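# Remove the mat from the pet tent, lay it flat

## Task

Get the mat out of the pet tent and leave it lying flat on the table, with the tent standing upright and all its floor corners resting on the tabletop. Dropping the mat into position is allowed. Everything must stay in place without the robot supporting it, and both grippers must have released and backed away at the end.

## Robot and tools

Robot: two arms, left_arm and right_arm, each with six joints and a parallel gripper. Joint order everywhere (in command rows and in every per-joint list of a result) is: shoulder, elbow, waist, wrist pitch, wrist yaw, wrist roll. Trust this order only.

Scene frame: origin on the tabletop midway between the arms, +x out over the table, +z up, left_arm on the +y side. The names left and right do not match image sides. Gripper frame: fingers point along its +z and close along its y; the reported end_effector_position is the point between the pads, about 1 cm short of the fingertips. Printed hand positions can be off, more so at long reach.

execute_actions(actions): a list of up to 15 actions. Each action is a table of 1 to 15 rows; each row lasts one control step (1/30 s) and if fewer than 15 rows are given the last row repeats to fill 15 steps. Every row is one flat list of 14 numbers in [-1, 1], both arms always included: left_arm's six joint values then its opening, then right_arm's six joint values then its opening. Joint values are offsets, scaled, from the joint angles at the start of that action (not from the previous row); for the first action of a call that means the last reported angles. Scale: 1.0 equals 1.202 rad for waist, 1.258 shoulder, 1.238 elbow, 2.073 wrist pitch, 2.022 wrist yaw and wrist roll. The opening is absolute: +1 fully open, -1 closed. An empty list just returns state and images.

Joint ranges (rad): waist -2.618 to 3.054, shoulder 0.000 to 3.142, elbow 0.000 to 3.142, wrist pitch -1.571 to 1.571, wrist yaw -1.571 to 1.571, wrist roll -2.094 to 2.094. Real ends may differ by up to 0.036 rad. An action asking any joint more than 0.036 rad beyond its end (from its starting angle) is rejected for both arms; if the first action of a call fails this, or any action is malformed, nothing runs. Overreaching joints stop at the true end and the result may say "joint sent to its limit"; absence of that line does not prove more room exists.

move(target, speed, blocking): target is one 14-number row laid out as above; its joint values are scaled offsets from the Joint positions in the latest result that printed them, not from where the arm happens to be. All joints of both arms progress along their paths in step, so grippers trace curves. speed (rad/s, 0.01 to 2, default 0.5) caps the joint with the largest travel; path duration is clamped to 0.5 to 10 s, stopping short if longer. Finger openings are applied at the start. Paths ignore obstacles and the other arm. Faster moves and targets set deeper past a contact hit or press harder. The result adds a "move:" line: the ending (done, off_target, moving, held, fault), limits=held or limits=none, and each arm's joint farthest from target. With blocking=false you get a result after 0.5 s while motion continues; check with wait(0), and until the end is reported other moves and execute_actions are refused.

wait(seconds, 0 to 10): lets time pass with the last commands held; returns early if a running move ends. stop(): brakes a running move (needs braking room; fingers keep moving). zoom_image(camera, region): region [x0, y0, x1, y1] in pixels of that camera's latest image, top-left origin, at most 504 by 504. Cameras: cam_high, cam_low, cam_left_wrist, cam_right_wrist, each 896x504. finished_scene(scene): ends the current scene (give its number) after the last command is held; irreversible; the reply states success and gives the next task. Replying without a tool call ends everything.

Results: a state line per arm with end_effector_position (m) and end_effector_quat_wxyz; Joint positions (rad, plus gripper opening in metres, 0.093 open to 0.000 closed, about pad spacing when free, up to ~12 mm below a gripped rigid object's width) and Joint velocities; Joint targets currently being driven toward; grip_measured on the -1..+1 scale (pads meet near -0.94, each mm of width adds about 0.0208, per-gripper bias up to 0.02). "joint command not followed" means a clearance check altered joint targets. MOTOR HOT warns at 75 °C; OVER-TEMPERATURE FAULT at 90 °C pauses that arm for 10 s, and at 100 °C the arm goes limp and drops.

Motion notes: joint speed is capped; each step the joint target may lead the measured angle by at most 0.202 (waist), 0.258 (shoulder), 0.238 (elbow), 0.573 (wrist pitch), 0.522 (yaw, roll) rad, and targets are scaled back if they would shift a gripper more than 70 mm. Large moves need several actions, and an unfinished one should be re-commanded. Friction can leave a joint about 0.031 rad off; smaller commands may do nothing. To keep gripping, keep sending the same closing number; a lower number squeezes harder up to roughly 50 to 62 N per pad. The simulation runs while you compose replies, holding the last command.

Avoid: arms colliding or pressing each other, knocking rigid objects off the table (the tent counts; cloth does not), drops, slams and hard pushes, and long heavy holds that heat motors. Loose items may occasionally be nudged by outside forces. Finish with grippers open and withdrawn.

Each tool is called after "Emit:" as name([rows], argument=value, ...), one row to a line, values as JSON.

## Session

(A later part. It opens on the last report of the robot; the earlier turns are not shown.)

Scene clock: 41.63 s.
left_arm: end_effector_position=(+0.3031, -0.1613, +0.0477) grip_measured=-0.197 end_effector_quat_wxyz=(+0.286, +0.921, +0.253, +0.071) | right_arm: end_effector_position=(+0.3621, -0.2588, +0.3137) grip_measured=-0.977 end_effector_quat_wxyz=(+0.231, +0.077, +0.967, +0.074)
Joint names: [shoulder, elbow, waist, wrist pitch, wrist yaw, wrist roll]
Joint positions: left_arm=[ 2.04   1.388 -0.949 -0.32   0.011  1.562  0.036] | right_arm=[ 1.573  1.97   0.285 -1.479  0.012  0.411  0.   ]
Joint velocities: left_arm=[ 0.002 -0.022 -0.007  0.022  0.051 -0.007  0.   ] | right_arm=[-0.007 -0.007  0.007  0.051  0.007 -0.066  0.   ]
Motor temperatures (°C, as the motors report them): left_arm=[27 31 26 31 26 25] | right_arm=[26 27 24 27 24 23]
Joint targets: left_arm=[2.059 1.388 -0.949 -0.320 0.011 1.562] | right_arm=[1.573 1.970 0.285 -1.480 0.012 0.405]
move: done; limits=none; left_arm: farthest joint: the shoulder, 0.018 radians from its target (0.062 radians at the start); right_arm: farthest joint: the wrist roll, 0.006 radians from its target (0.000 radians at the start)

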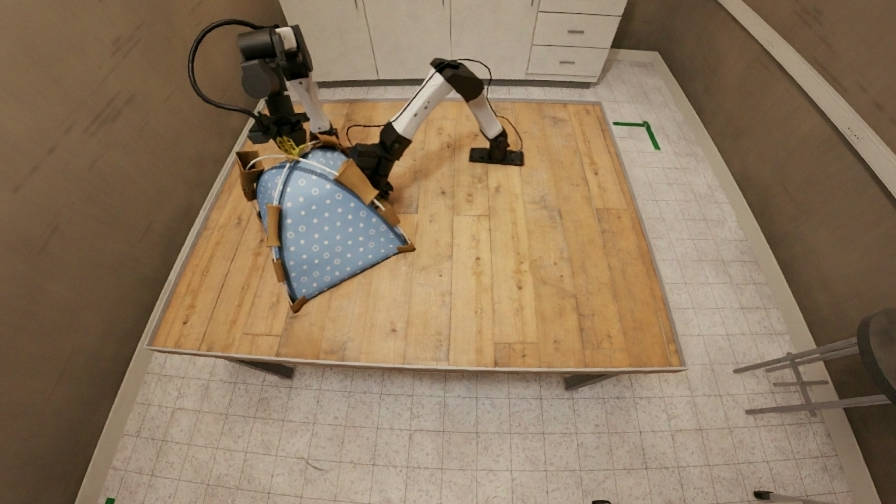

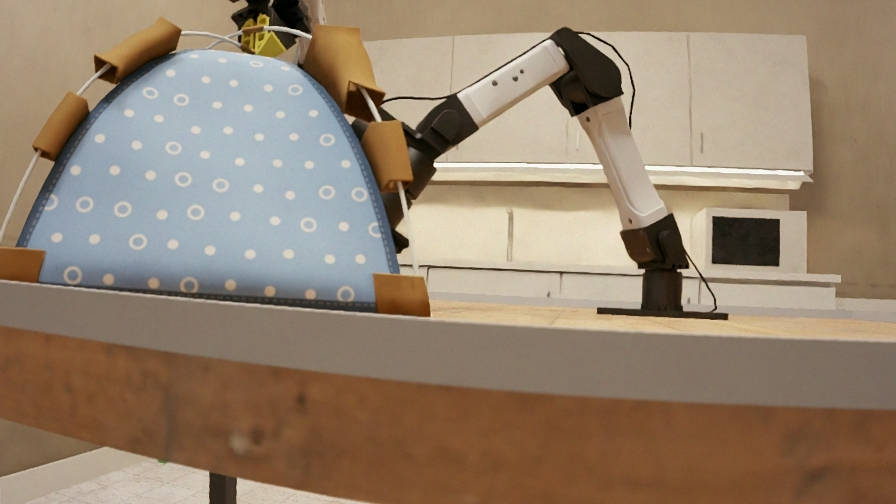

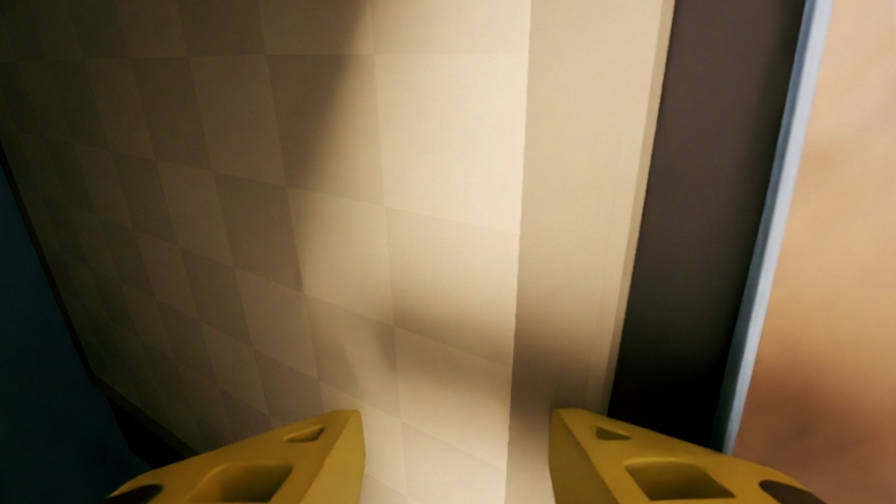

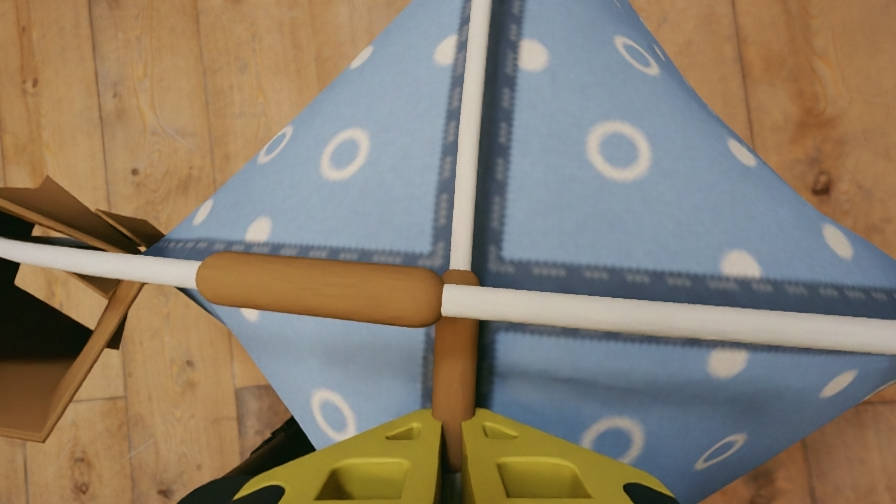

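Tent held. Move the lower finger back beyond the mat's edge, then down.

Emit:
move(target=[0,0,0,-0.045,0,0,-0.2,0,0,0,0,0,0,-1], speed=0.2)

Emit:
move(target=[0.04,0,0,0,0,0,-0.2,0,0,0,0,0,0,-1], speed=0.1)

Scene clock: 45.47 s.
left_arm: end_effector_position=(+0.2961, -0.1494, +0.0390) grip_measured=-0.197 end_effector_quat_wxyz=(+0.255, +0.930, +0.256, +0.063) | right_arm: end_effector_position=(+0.3621, -0.2588, +0.3137) grip_measured=-0.977 end_effector_quat_wxyz=(+0.231, +0.077, +0.967, +0.074)
Joint names: [shoulder, elbow, waist, wrist pitch, wrist yaw, wrist roll]
Joint positions: left_arm=[ 2.04   1.388 -0.949 -0.388  0.011  1.562  0.036] | right_arm=[ 1.573  1.97   0.285 -1.479  0.012  0.411  0.   ]
Joint velocities: left_arm=[ 0.027 -0.007  0.007 -0.022  0.037  0.007 -0.   ] | right_arm=[ 0.002  0.017  0.017 -0.022 -0.022  0.037  0.   ]
Motor temperatures (°C, as the motors report them): left_arm=[28 32 26 30 26 25] | right_arm=[26 28 24 27 24 23]
Joint targets: left_arm=[2.040 1.388 -0.949 -0.413 0.011 1.562] | right_arm=[1.573 1.970 0.285 -1.479 0.012 0.411]
move: off_target (left_arm); limits=none; left_arm: farthest joint: the wrist pitch, 0.026 radians from its target (0.093 radians at the start); right_arm: farthest joint: the waist, 0.000 radians from its target (0.000 radians at the start)

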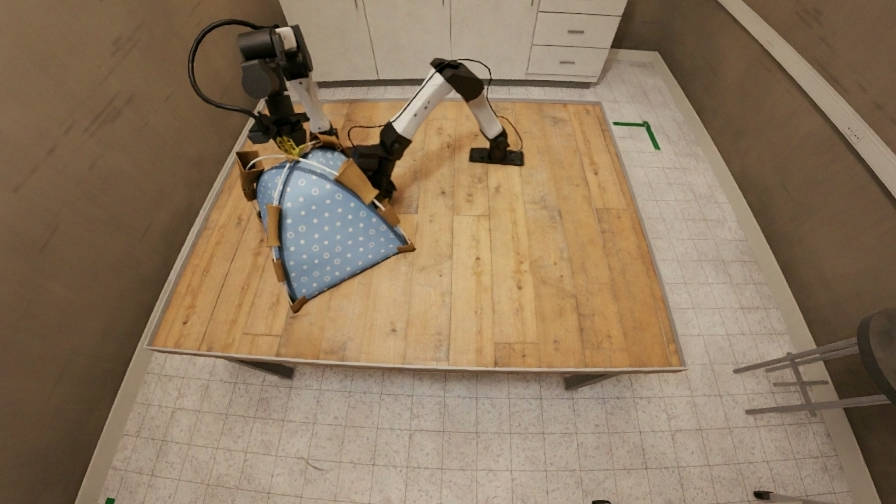

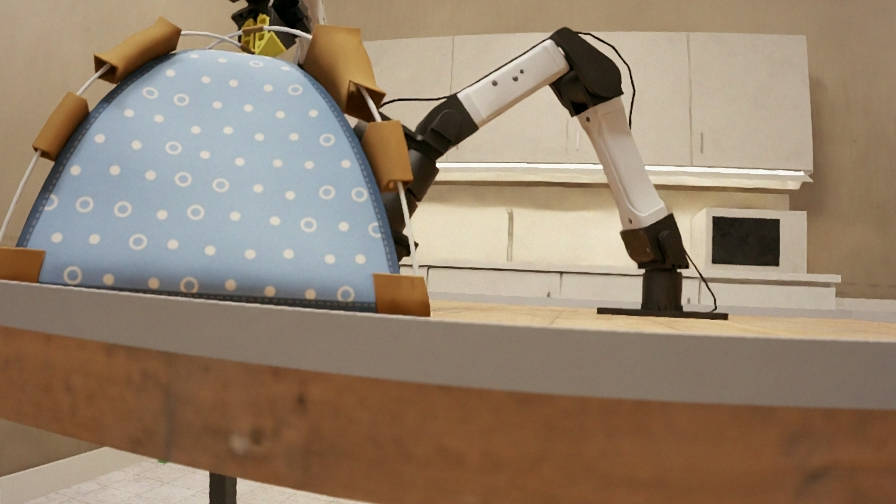

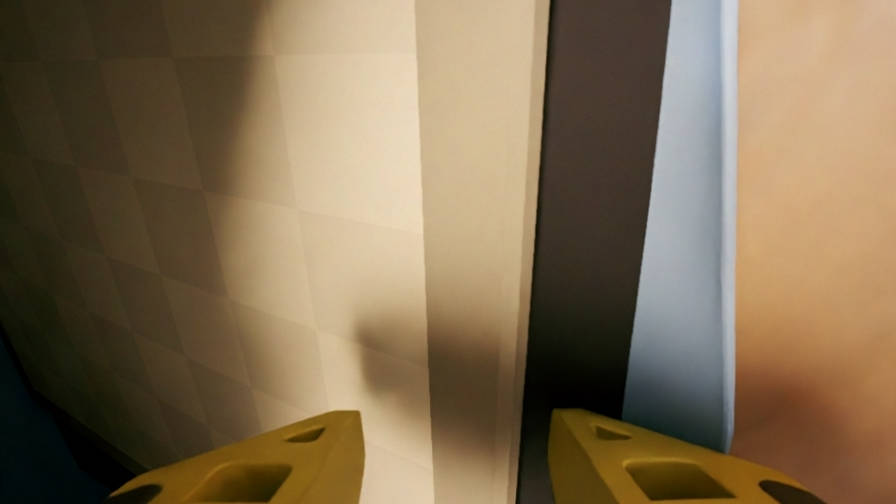

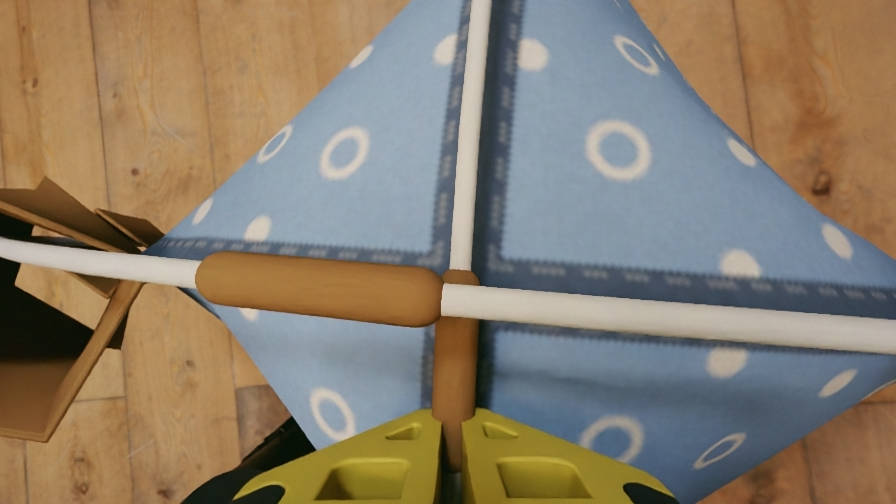

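Scene clock: 46.23 s.
left_arm: end_effector_position=(+0.2959, -0.1491, +0.0310) grip_measured=-0.198 end_effector_quat_wxyz=(+0.249, +0.932, +0.256, +0.061) | right_arm: end_effector_position=(+0.3621, -0.2588, +0.3137) grip_measured=-0.977 end_effector_quat_wxyz=(+0.231, +0.077, +0.967, +0.074)
Joint names: [shoulder, elbow, waist, wrist pitch, wrist yaw, wrist roll]
Joint positions: left_arm=[ 2.058  1.388 -0.949 -0.382  0.011  1.562  0.036] | right_arm=[ 1.573  1.97   0.285 -1.479  0.012  0.411  0.   ]
Joint velocities: left_arm=[ 0.002 -0.002 -0.002  0.007  0.022 -0.051 -0.001] | right_arm=[ 0.012  0.007  0.007 -0.051 -0.022  0.022  0.   ]
Motor temperatures (°C, as the motors report them): left_arm=[28 32 26 30 26 25] | right_arm=[26 28 24 27 24 23]
Joint targets: left_arm=[2.090 1.388 -0.949 -0.387 0.011 1.562] | right_arm=[1.573 1.970 0.285 -1.479 0.012 0.411]
move: off_target (left_arm); limits=none; left_arm: farthest joint: the shoulder, 0.032 radians from its target (0.050 radians at the start); right_arm: farthest joint: the waist, 0.000 radians from its target (0.000 radians at the start)

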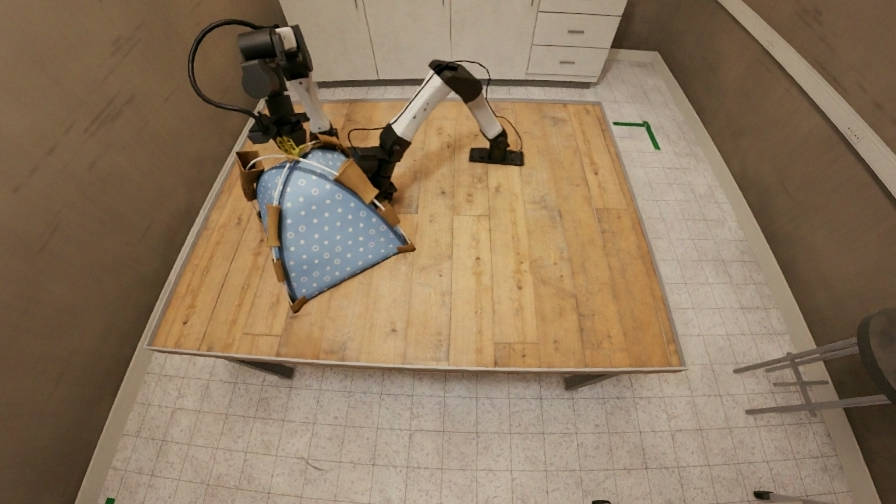

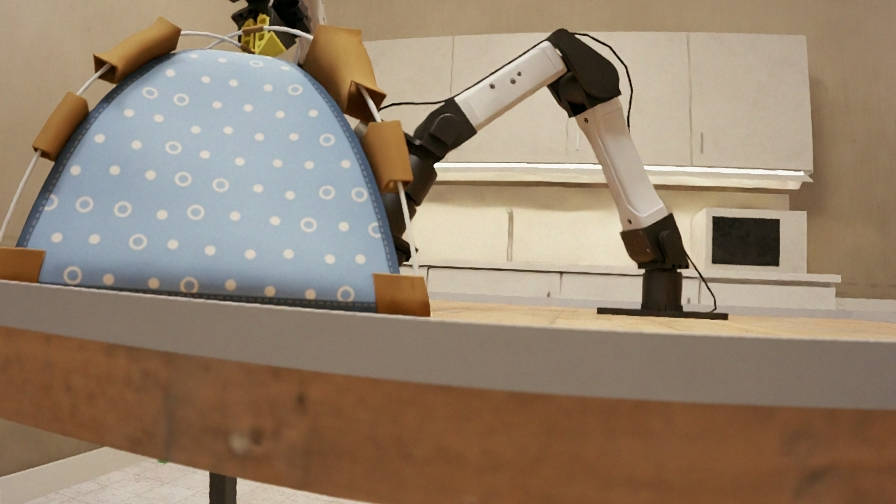

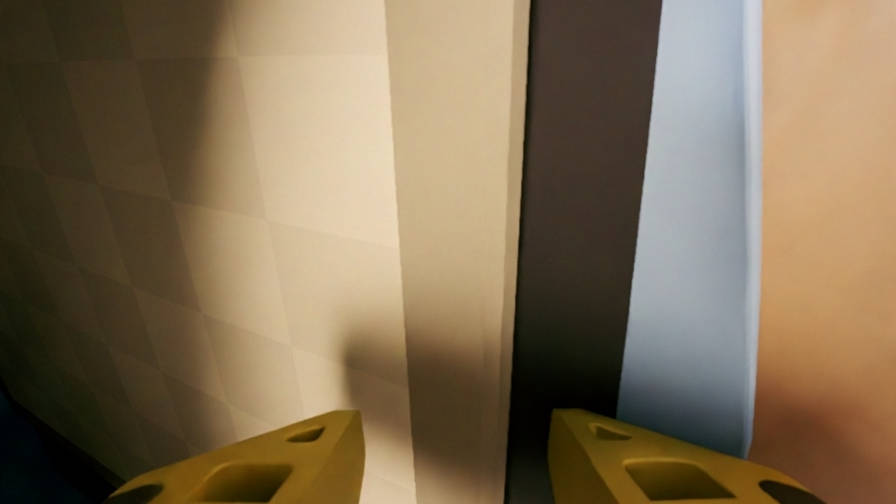

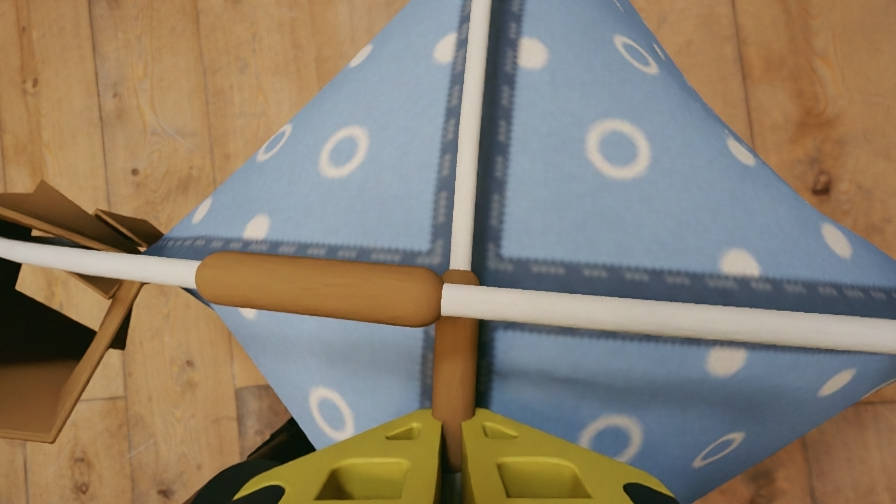

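Emit:
execute_actions([
  [[0.035,0,0,0.03,0,0,-0.3,0,0,0,0,0,0,-1]],
  [[0.035,0,0,0.03,0,0,-0.4,0,0,0,0,0,0,-1]],
  [[0.035,0,0,0.03,0,0,-0.5,0,0,0,0,0,0,-1]],
])

Scene clock: 50.37 s.
left_arm: end_effector_position=(+0.3089, -0.1712, +0.0302) grip_measured=-0.497 end_effector_quat_wxyz=(+0.296, +0.918, +0.252, +0.074) | right_arm: end_effector_position=(+0.3621, -0.2588, +0.3137) grip_measured=-0.977 end_effector_quat_wxyz=(+0.231, +0.077, +0.967, +0.074)
Joint names: [shoulder, elbow, waist, wrist pitch, wrist yaw, wrist roll]
Joint positions: left_arm=[ 2.098  1.388 -0.949 -0.241  0.011  1.562  0.021] | right_arm=[ 1.573  1.97   0.285 -1.479  0.012  0.411  0.   ]
Joint velocities: left_arm=[ 0.007 -0.002 -0.012 -0.051  0.022  0.007 -0.001] | right_arm=[ 0.012  0.012 -0.022 -0.066 -0.066 -0.051  0.   ]
Motor temperatures (°C, as the motors report them): left_arm=[29 32 26 30 26 25] | right_arm=[27 28 24 27 24 23]
Joint targets: left_arm=[2.130 1.388 -0.949 -0.215 0.011 1.562] | right_arm=[1.573 1.970 0.285 -1.479 0.012 0.411]

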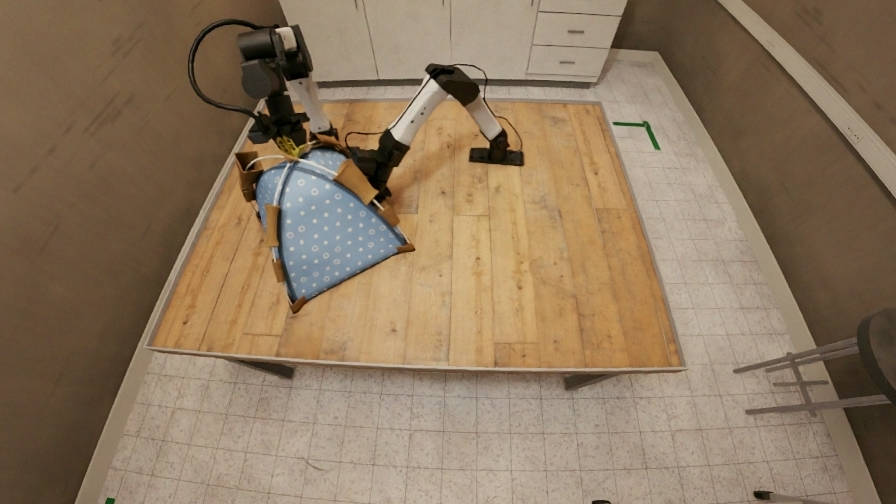

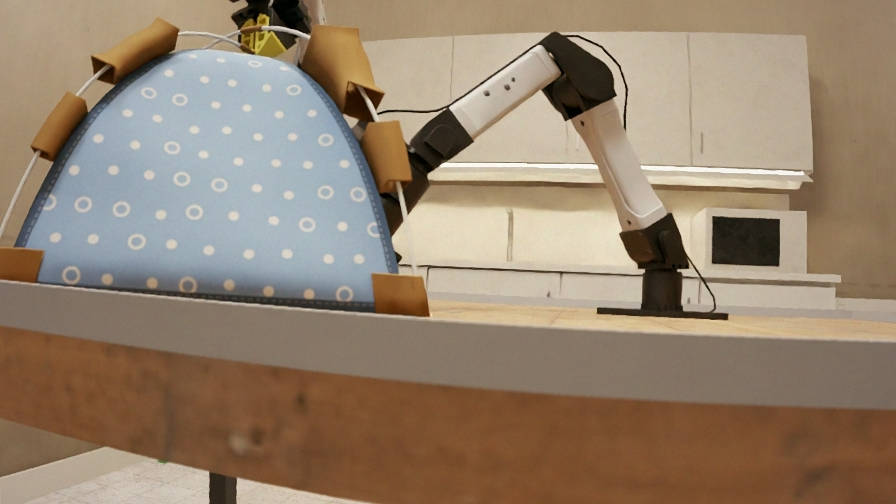

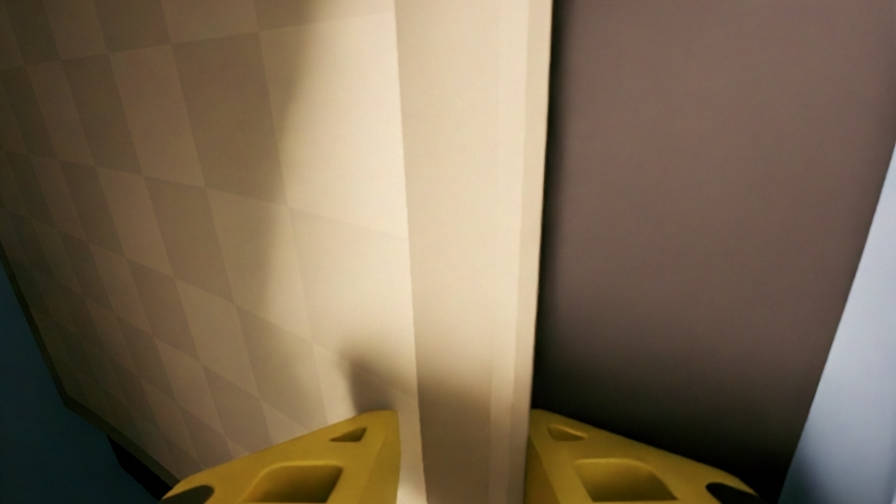

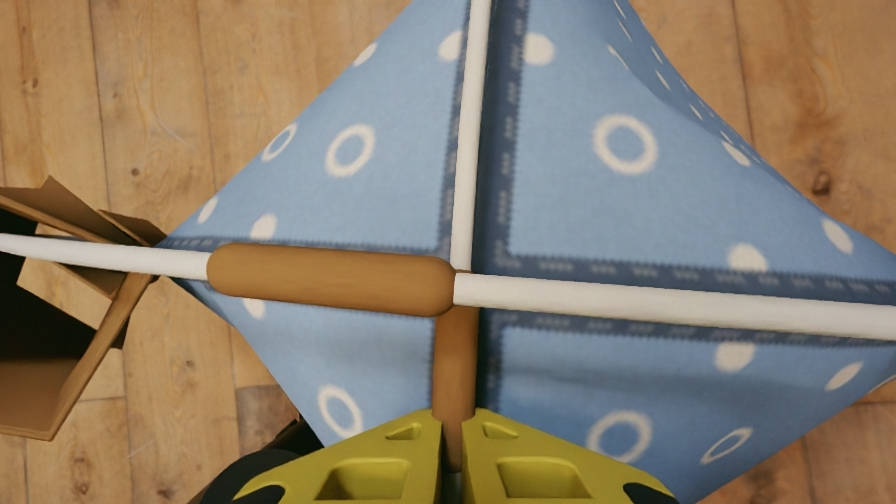

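The edge is riding up onto the finger. Go a little further and close.

Emit:
execute_actions([
  [[0.035,0,0,0.035,0,0,-0.5,0,0,0,0,0,0,-1]],
  [[0.035,0,0,0.035,0,0,-0.6,0,0,0,0,0,0,-1]],
  [[0.035,0,0,0.02,0,0,-0.8,0,0,0,0,0,0,-1]],
  [[0.02,0,0,0,0,0,-1,0,0,0,0,0,0,-1]],
  [[-0.05,0,0,0,0,0,-1,0,0,0,0,0,0,-1]],
])

Scene clock: 55.47 s.
left_arm: end_effector_position=(+0.3220, -0.1935, +0.0697) grip_measured=-0.985 end_effector_quat_wxyz=(+0.371, +0.891, +0.244, +0.094) | right_arm: end_effector_position=(+0.3642, -0.2583, +0.3149) grip_measured=-0.977 end_effector_quat_wxyz=(+0.236, +0.077, +0.966, +0.075)
Joint names: [shoulder, elbow, waist, wrist pitch, wrist yaw, wrist roll]
Joint positions: left_arm=[ 2.06   1.388 -0.949 -0.114  0.011  1.562  0.   ] | right_arm=[ 1.573  1.97   0.285 -1.468  0.012  0.411  0.   ]
Joint velocities: left_arm=[-0.007  0.002 -0.012 -0.11  -0.007 -0.022  0.   ] | right_arm=[-0.007 -0.002 -0.007  0.037  0.007 -0.051  0.   ]
Motor temperatures (°C, as the motors report them): left_arm=[29 32 26 31 26 25] | right_arm=[27 28 24 27 24 23]
Joint targets: left_arm=[2.068 1.388 -0.949 -0.112 0.011 1.562] | right_arm=[1.573 1.970 0.285 -1.468 0.012 0.411]

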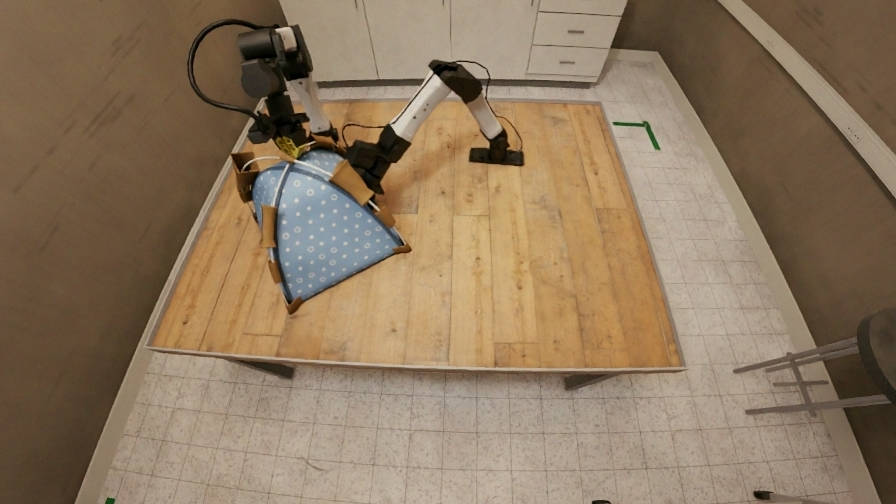

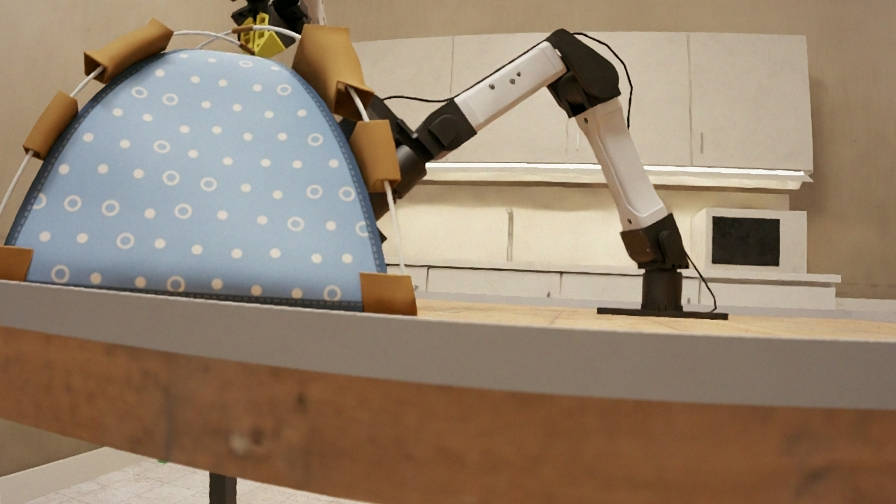

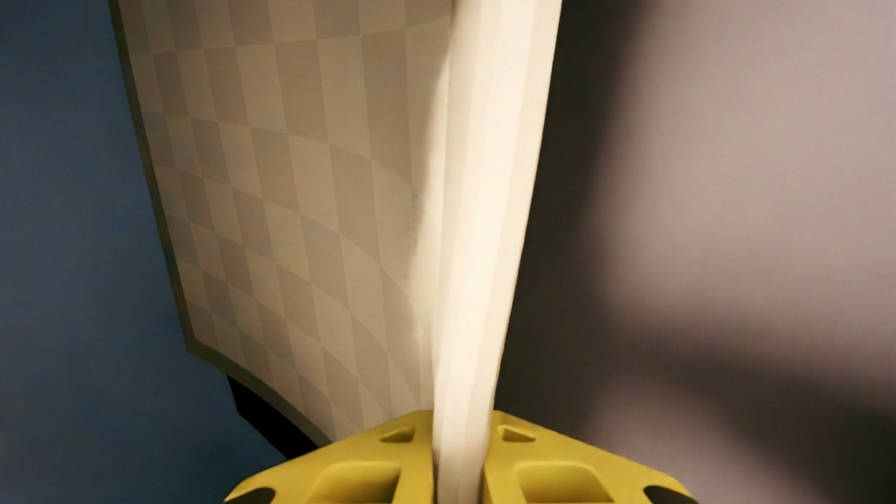

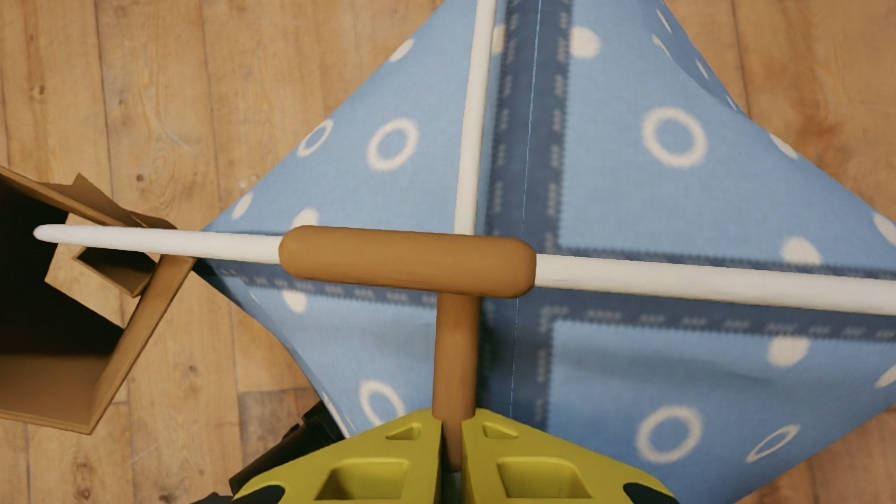

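Emit:
move(target=[-0.393,-0.44,0.05,0.016,0,0,-1,0,0,0,0,0,0,-1], speed=0.3)

Scene clock: 59.97 s.
left_arm: end_effector_position=(+0.2757, -0.0735, +0.0916) grip_measured=-0.985 end_effector_quat_wxyz=(+0.367, +0.885, +0.267, +0.103) | right_arm: end_effector_position=(+0.3637, -0.2570, +0.3148) grip_measured=-0.977 end_effector_quat_wxyz=(+0.234, +0.076, +0.966, +0.079)
Joint names: [shoulder, elbow, waist, wrist pitch, wrist yaw, wrist roll]
Joint positions: left_arm=[ 1.579  0.871 -0.899 -0.081  0.01   1.562  0.   ] | right_arm=[ 1.573  1.97   0.285 -1.469  0.004  0.411  0.   ]
Joint velocities: left_arm=[-0.002 -0.007 -0.012 -0.007 -0.051  0.007  0.   ] | right_arm=[-0.002 -0.007 -0.007 -0.022 -0.022 -0.037  0.   ]
Motor temperatures (°C, as the motors report them): left_arm=[30 32 26 31 26 25] | right_arm=[27 28 24 27 24 23]
Joint targets: left_arm=[1.565 0.843 -0.889 -0.081 0.011 1.562] | right_arm=[1.573 1.970 0.285 -1.468 0.012 0.411]
move: off_target (left_arm); limits=none; left_arm: farthest joint: the elbow, 0.028 radians from its target (0.545 radians at the start); right_arm: farthest joint: the wrist yaw, 0.008 radians from its target (0.000 radians at the start)

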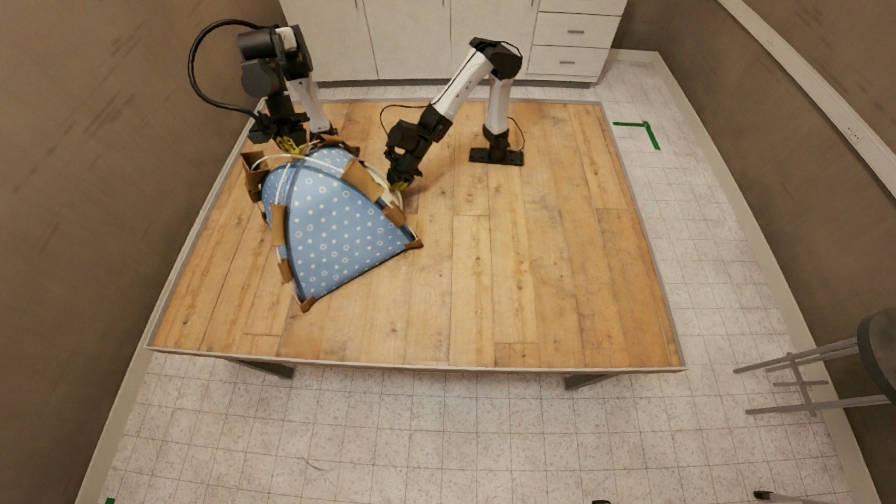

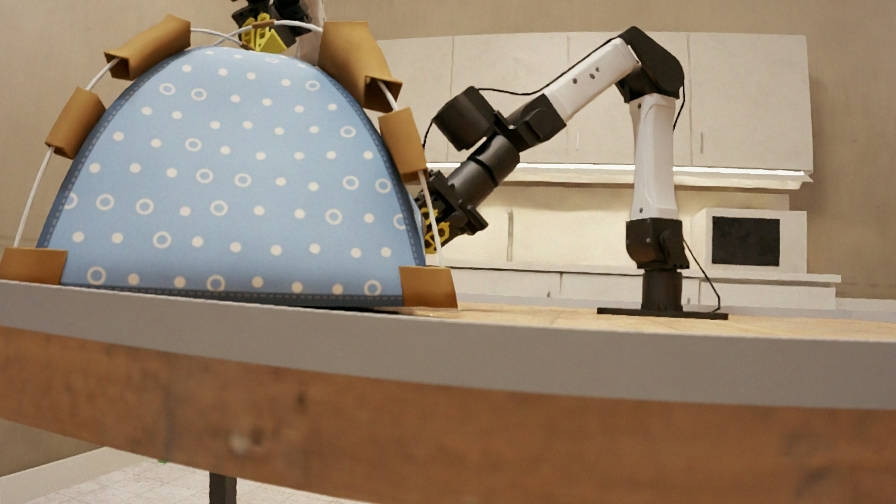

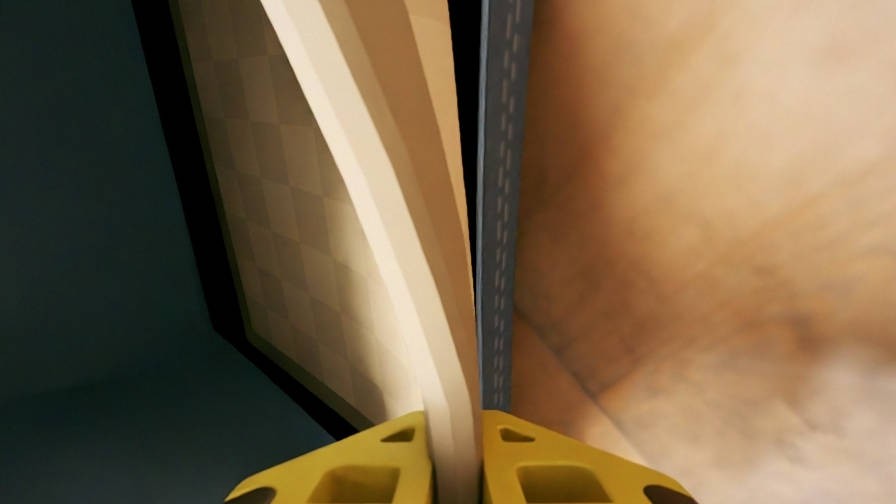

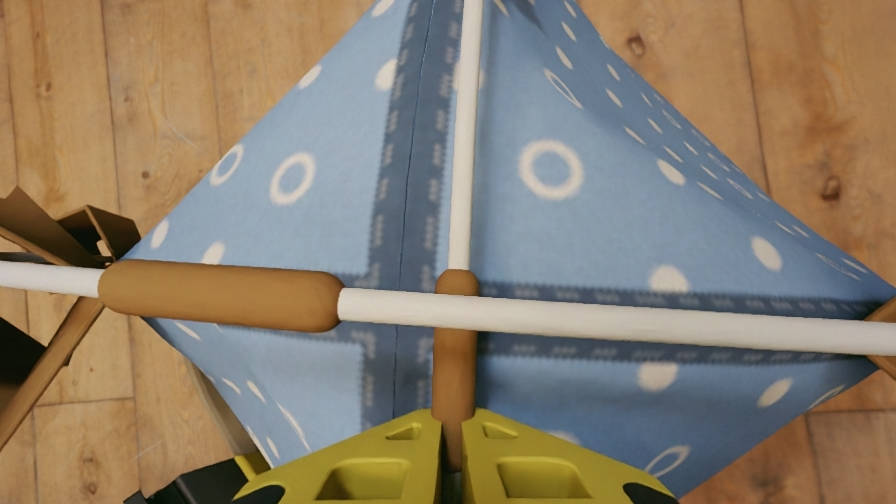

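Emit:
move(target=[-0.327,-0.14,0.06,-0.168,0,0,-1,0.03,0,-0.03,0,0,0,-1], speed=0.2)

Scene clock: 66.00 s.
left_arm: end_effector_position=(+0.2427, +0.0120, +0.1250) grip_measured=-0.985 end_effector_quat_wxyz=(+0.344, +0.885, +0.295, +0.106) | right_arm: end_effector_position=(+0.3661, -0.2585, +0.3119) grip_measured=-0.977 end_effector_quat_wxyz=(+0.227, +0.082, +0.967, +0.086)
Joint names: [shoulder, elbow, waist, wrist pitch, wrist yaw, wrist roll]
Joint positions: left_arm=[ 1.18   0.728 -0.839 -0.382  0.013  1.562  0.   ] | right_arm=[ 1.582  1.97   0.268 -1.469 -0.019  0.411  0.   ]
Joint velocities: left_arm=[-0.012  0.012 -0.007 -0.007 -0.037  0.037  0.   ] | right_arm=[-0.007 -0.002 -0.007  0.051 -0.066  0.051  0.   ]
Motor temperatures (°C, as the motors report them): left_arm=[31 32 26 31 26 25] | right_arm=[27 29 24 27 24 23]
Joint targets: left_arm=[1.168 0.697 -0.828 -0.429 0.010 1.562] | right_arm=[1.611 1.970 0.249 -1.469 0.004 0.411]
move: off_target (left_arm, right_arm); limits=none; left_arm: farthest joint: the wrist pitch, 0.047 radians from its target (0.348 radians at the start); right_arm: farthest joint: the shoulder, 0.028 radians from its target (0.038 radians at the start)

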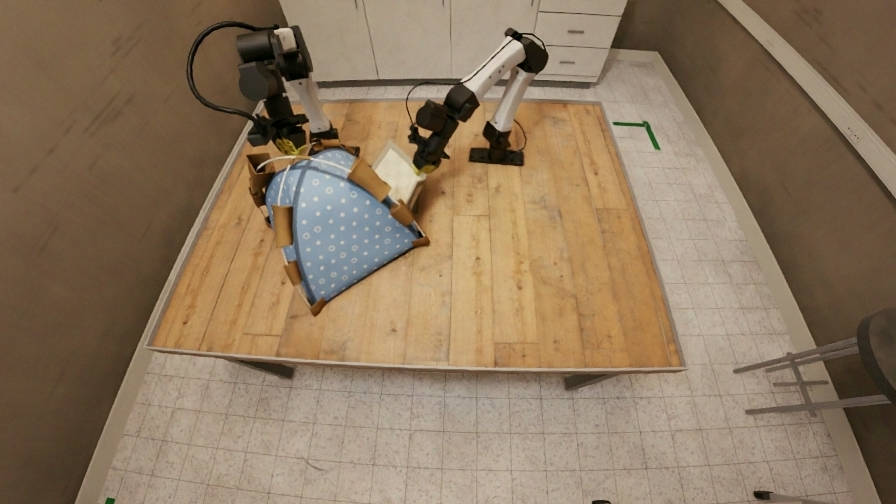

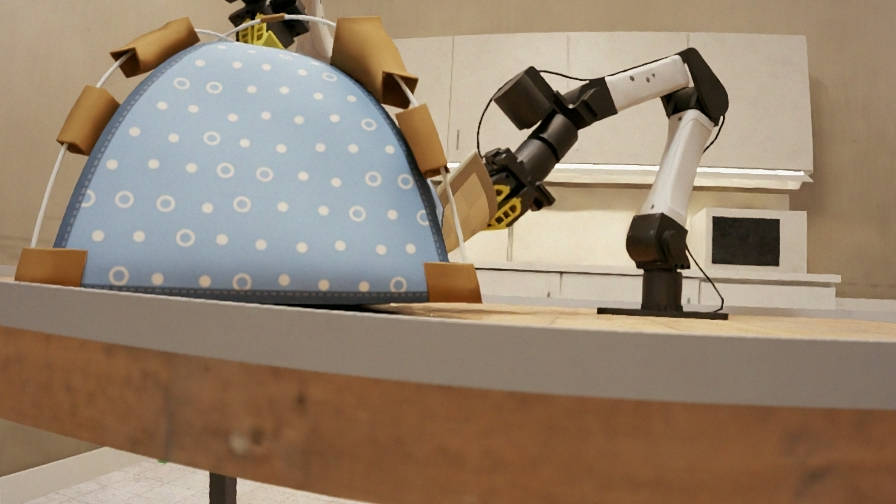

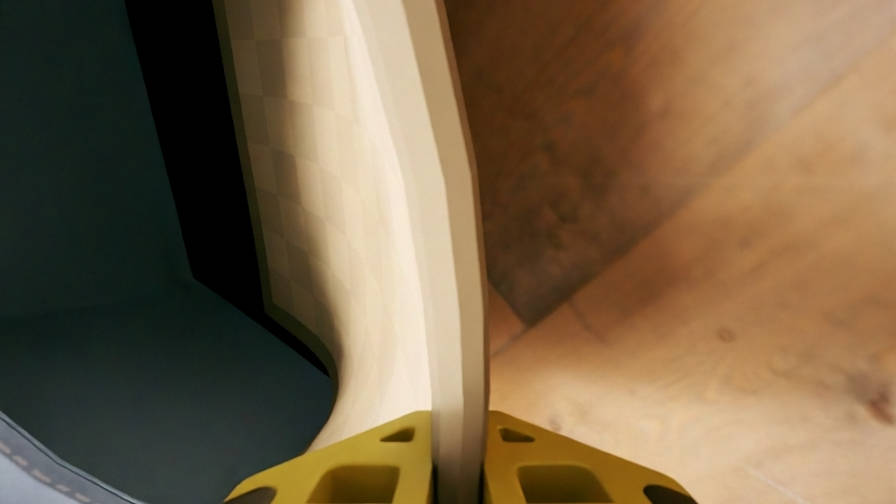

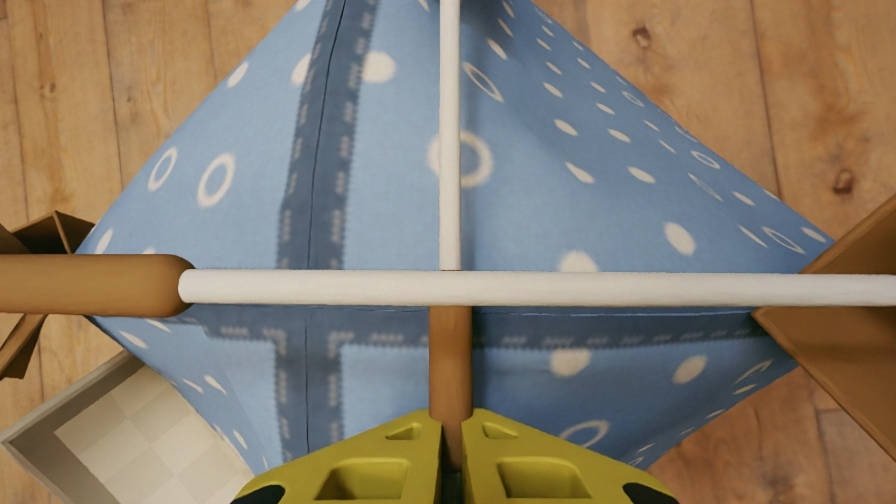

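Emit:
move(target=[-0.233,-0.19,0.2,-0.13,0,0.1,-1,0.02,0,-0.03,0,0,0,-1], speed=0.2)

Scene clock: 70.60 s.
left_arm: end_effector_position=(+0.2286, +0.1161, +0.0860) grip_measured=-0.985 end_effector_quat_wxyz=(+0.262, +0.903, +0.312, +0.135) | right_arm: end_effector_position=(+0.3689, -0.2613, +0.3115) grip_measured=-0.977 end_effector_quat_wxyz=(+0.226, +0.089, +0.966, +0.094)
Joint names: [shoulder, elbow, waist, wrist pitch, wrist yaw, wrist roll]
Joint positions: left_arm=[ 0.899  0.524 -0.613 -0.599  0.034  1.762  0.   ] | right_arm=[ 1.586  1.97   0.247 -1.463 -0.041  0.411  0.   ]
Joint velocities: left_arm=[-0.002  0.002 -0.022 -0.037  0.007 -0.066  0.   ] | right_arm=[-0.012 -0.017 -0.017 -0.066  0.037  0.022  0.   ]
Motor temperatures (°C, as the motors report them): left_arm=[30 32 26 31 26 25] | right_arm=[28 29 24 27 24 23]
Joint targets: left_arm=[0.887 0.493 -0.599 -0.652 0.013 1.764] | right_arm=[1.607 1.970 0.232 -1.469 -0.019 0.411]
move: off_target (left_arm, right_arm); limits=none; left_arm: farthest joint: the wrist pitch, 0.052 radians from its target (0.269 radians at the start); right_arm: farthest joint: the wrist yaw, 0.022 radians from its target (0.000 radians at the start)

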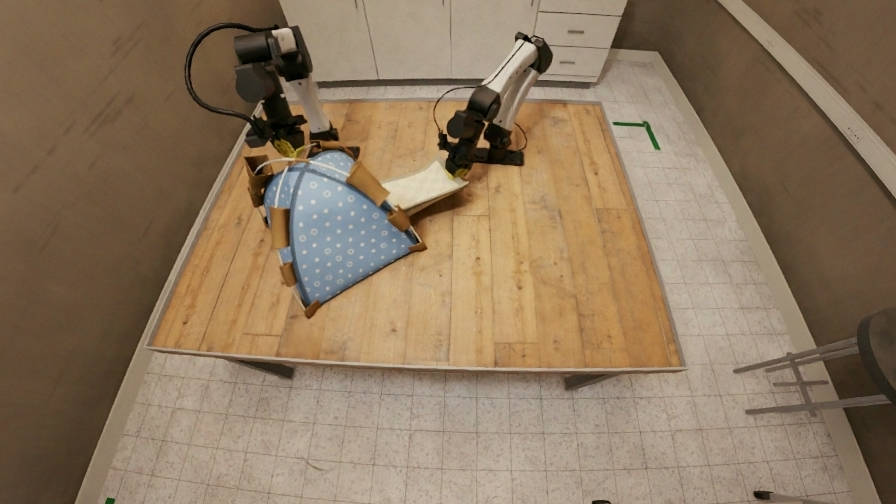

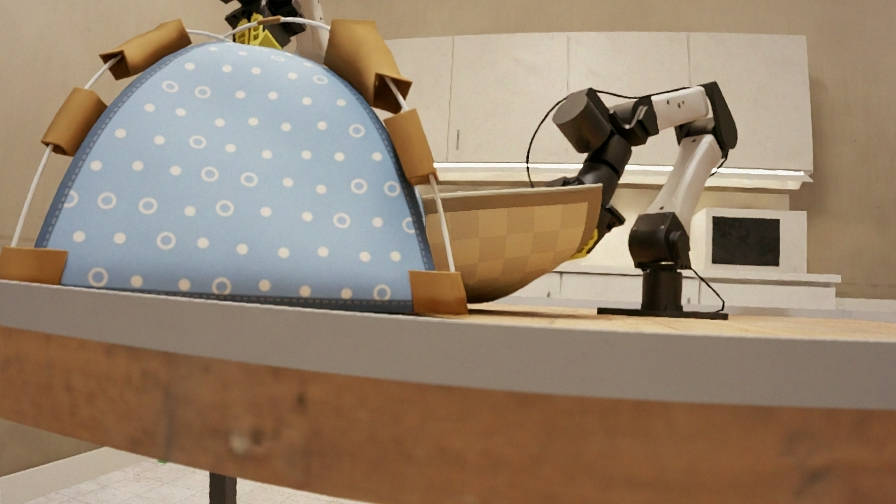

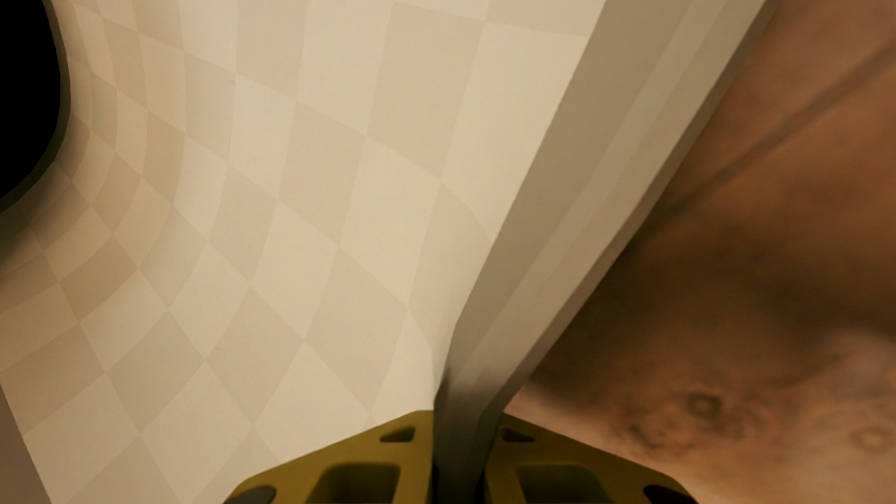

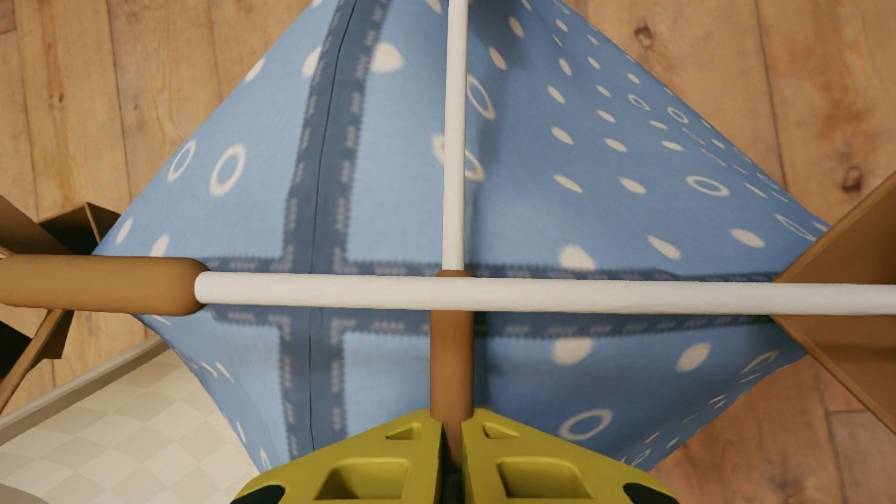

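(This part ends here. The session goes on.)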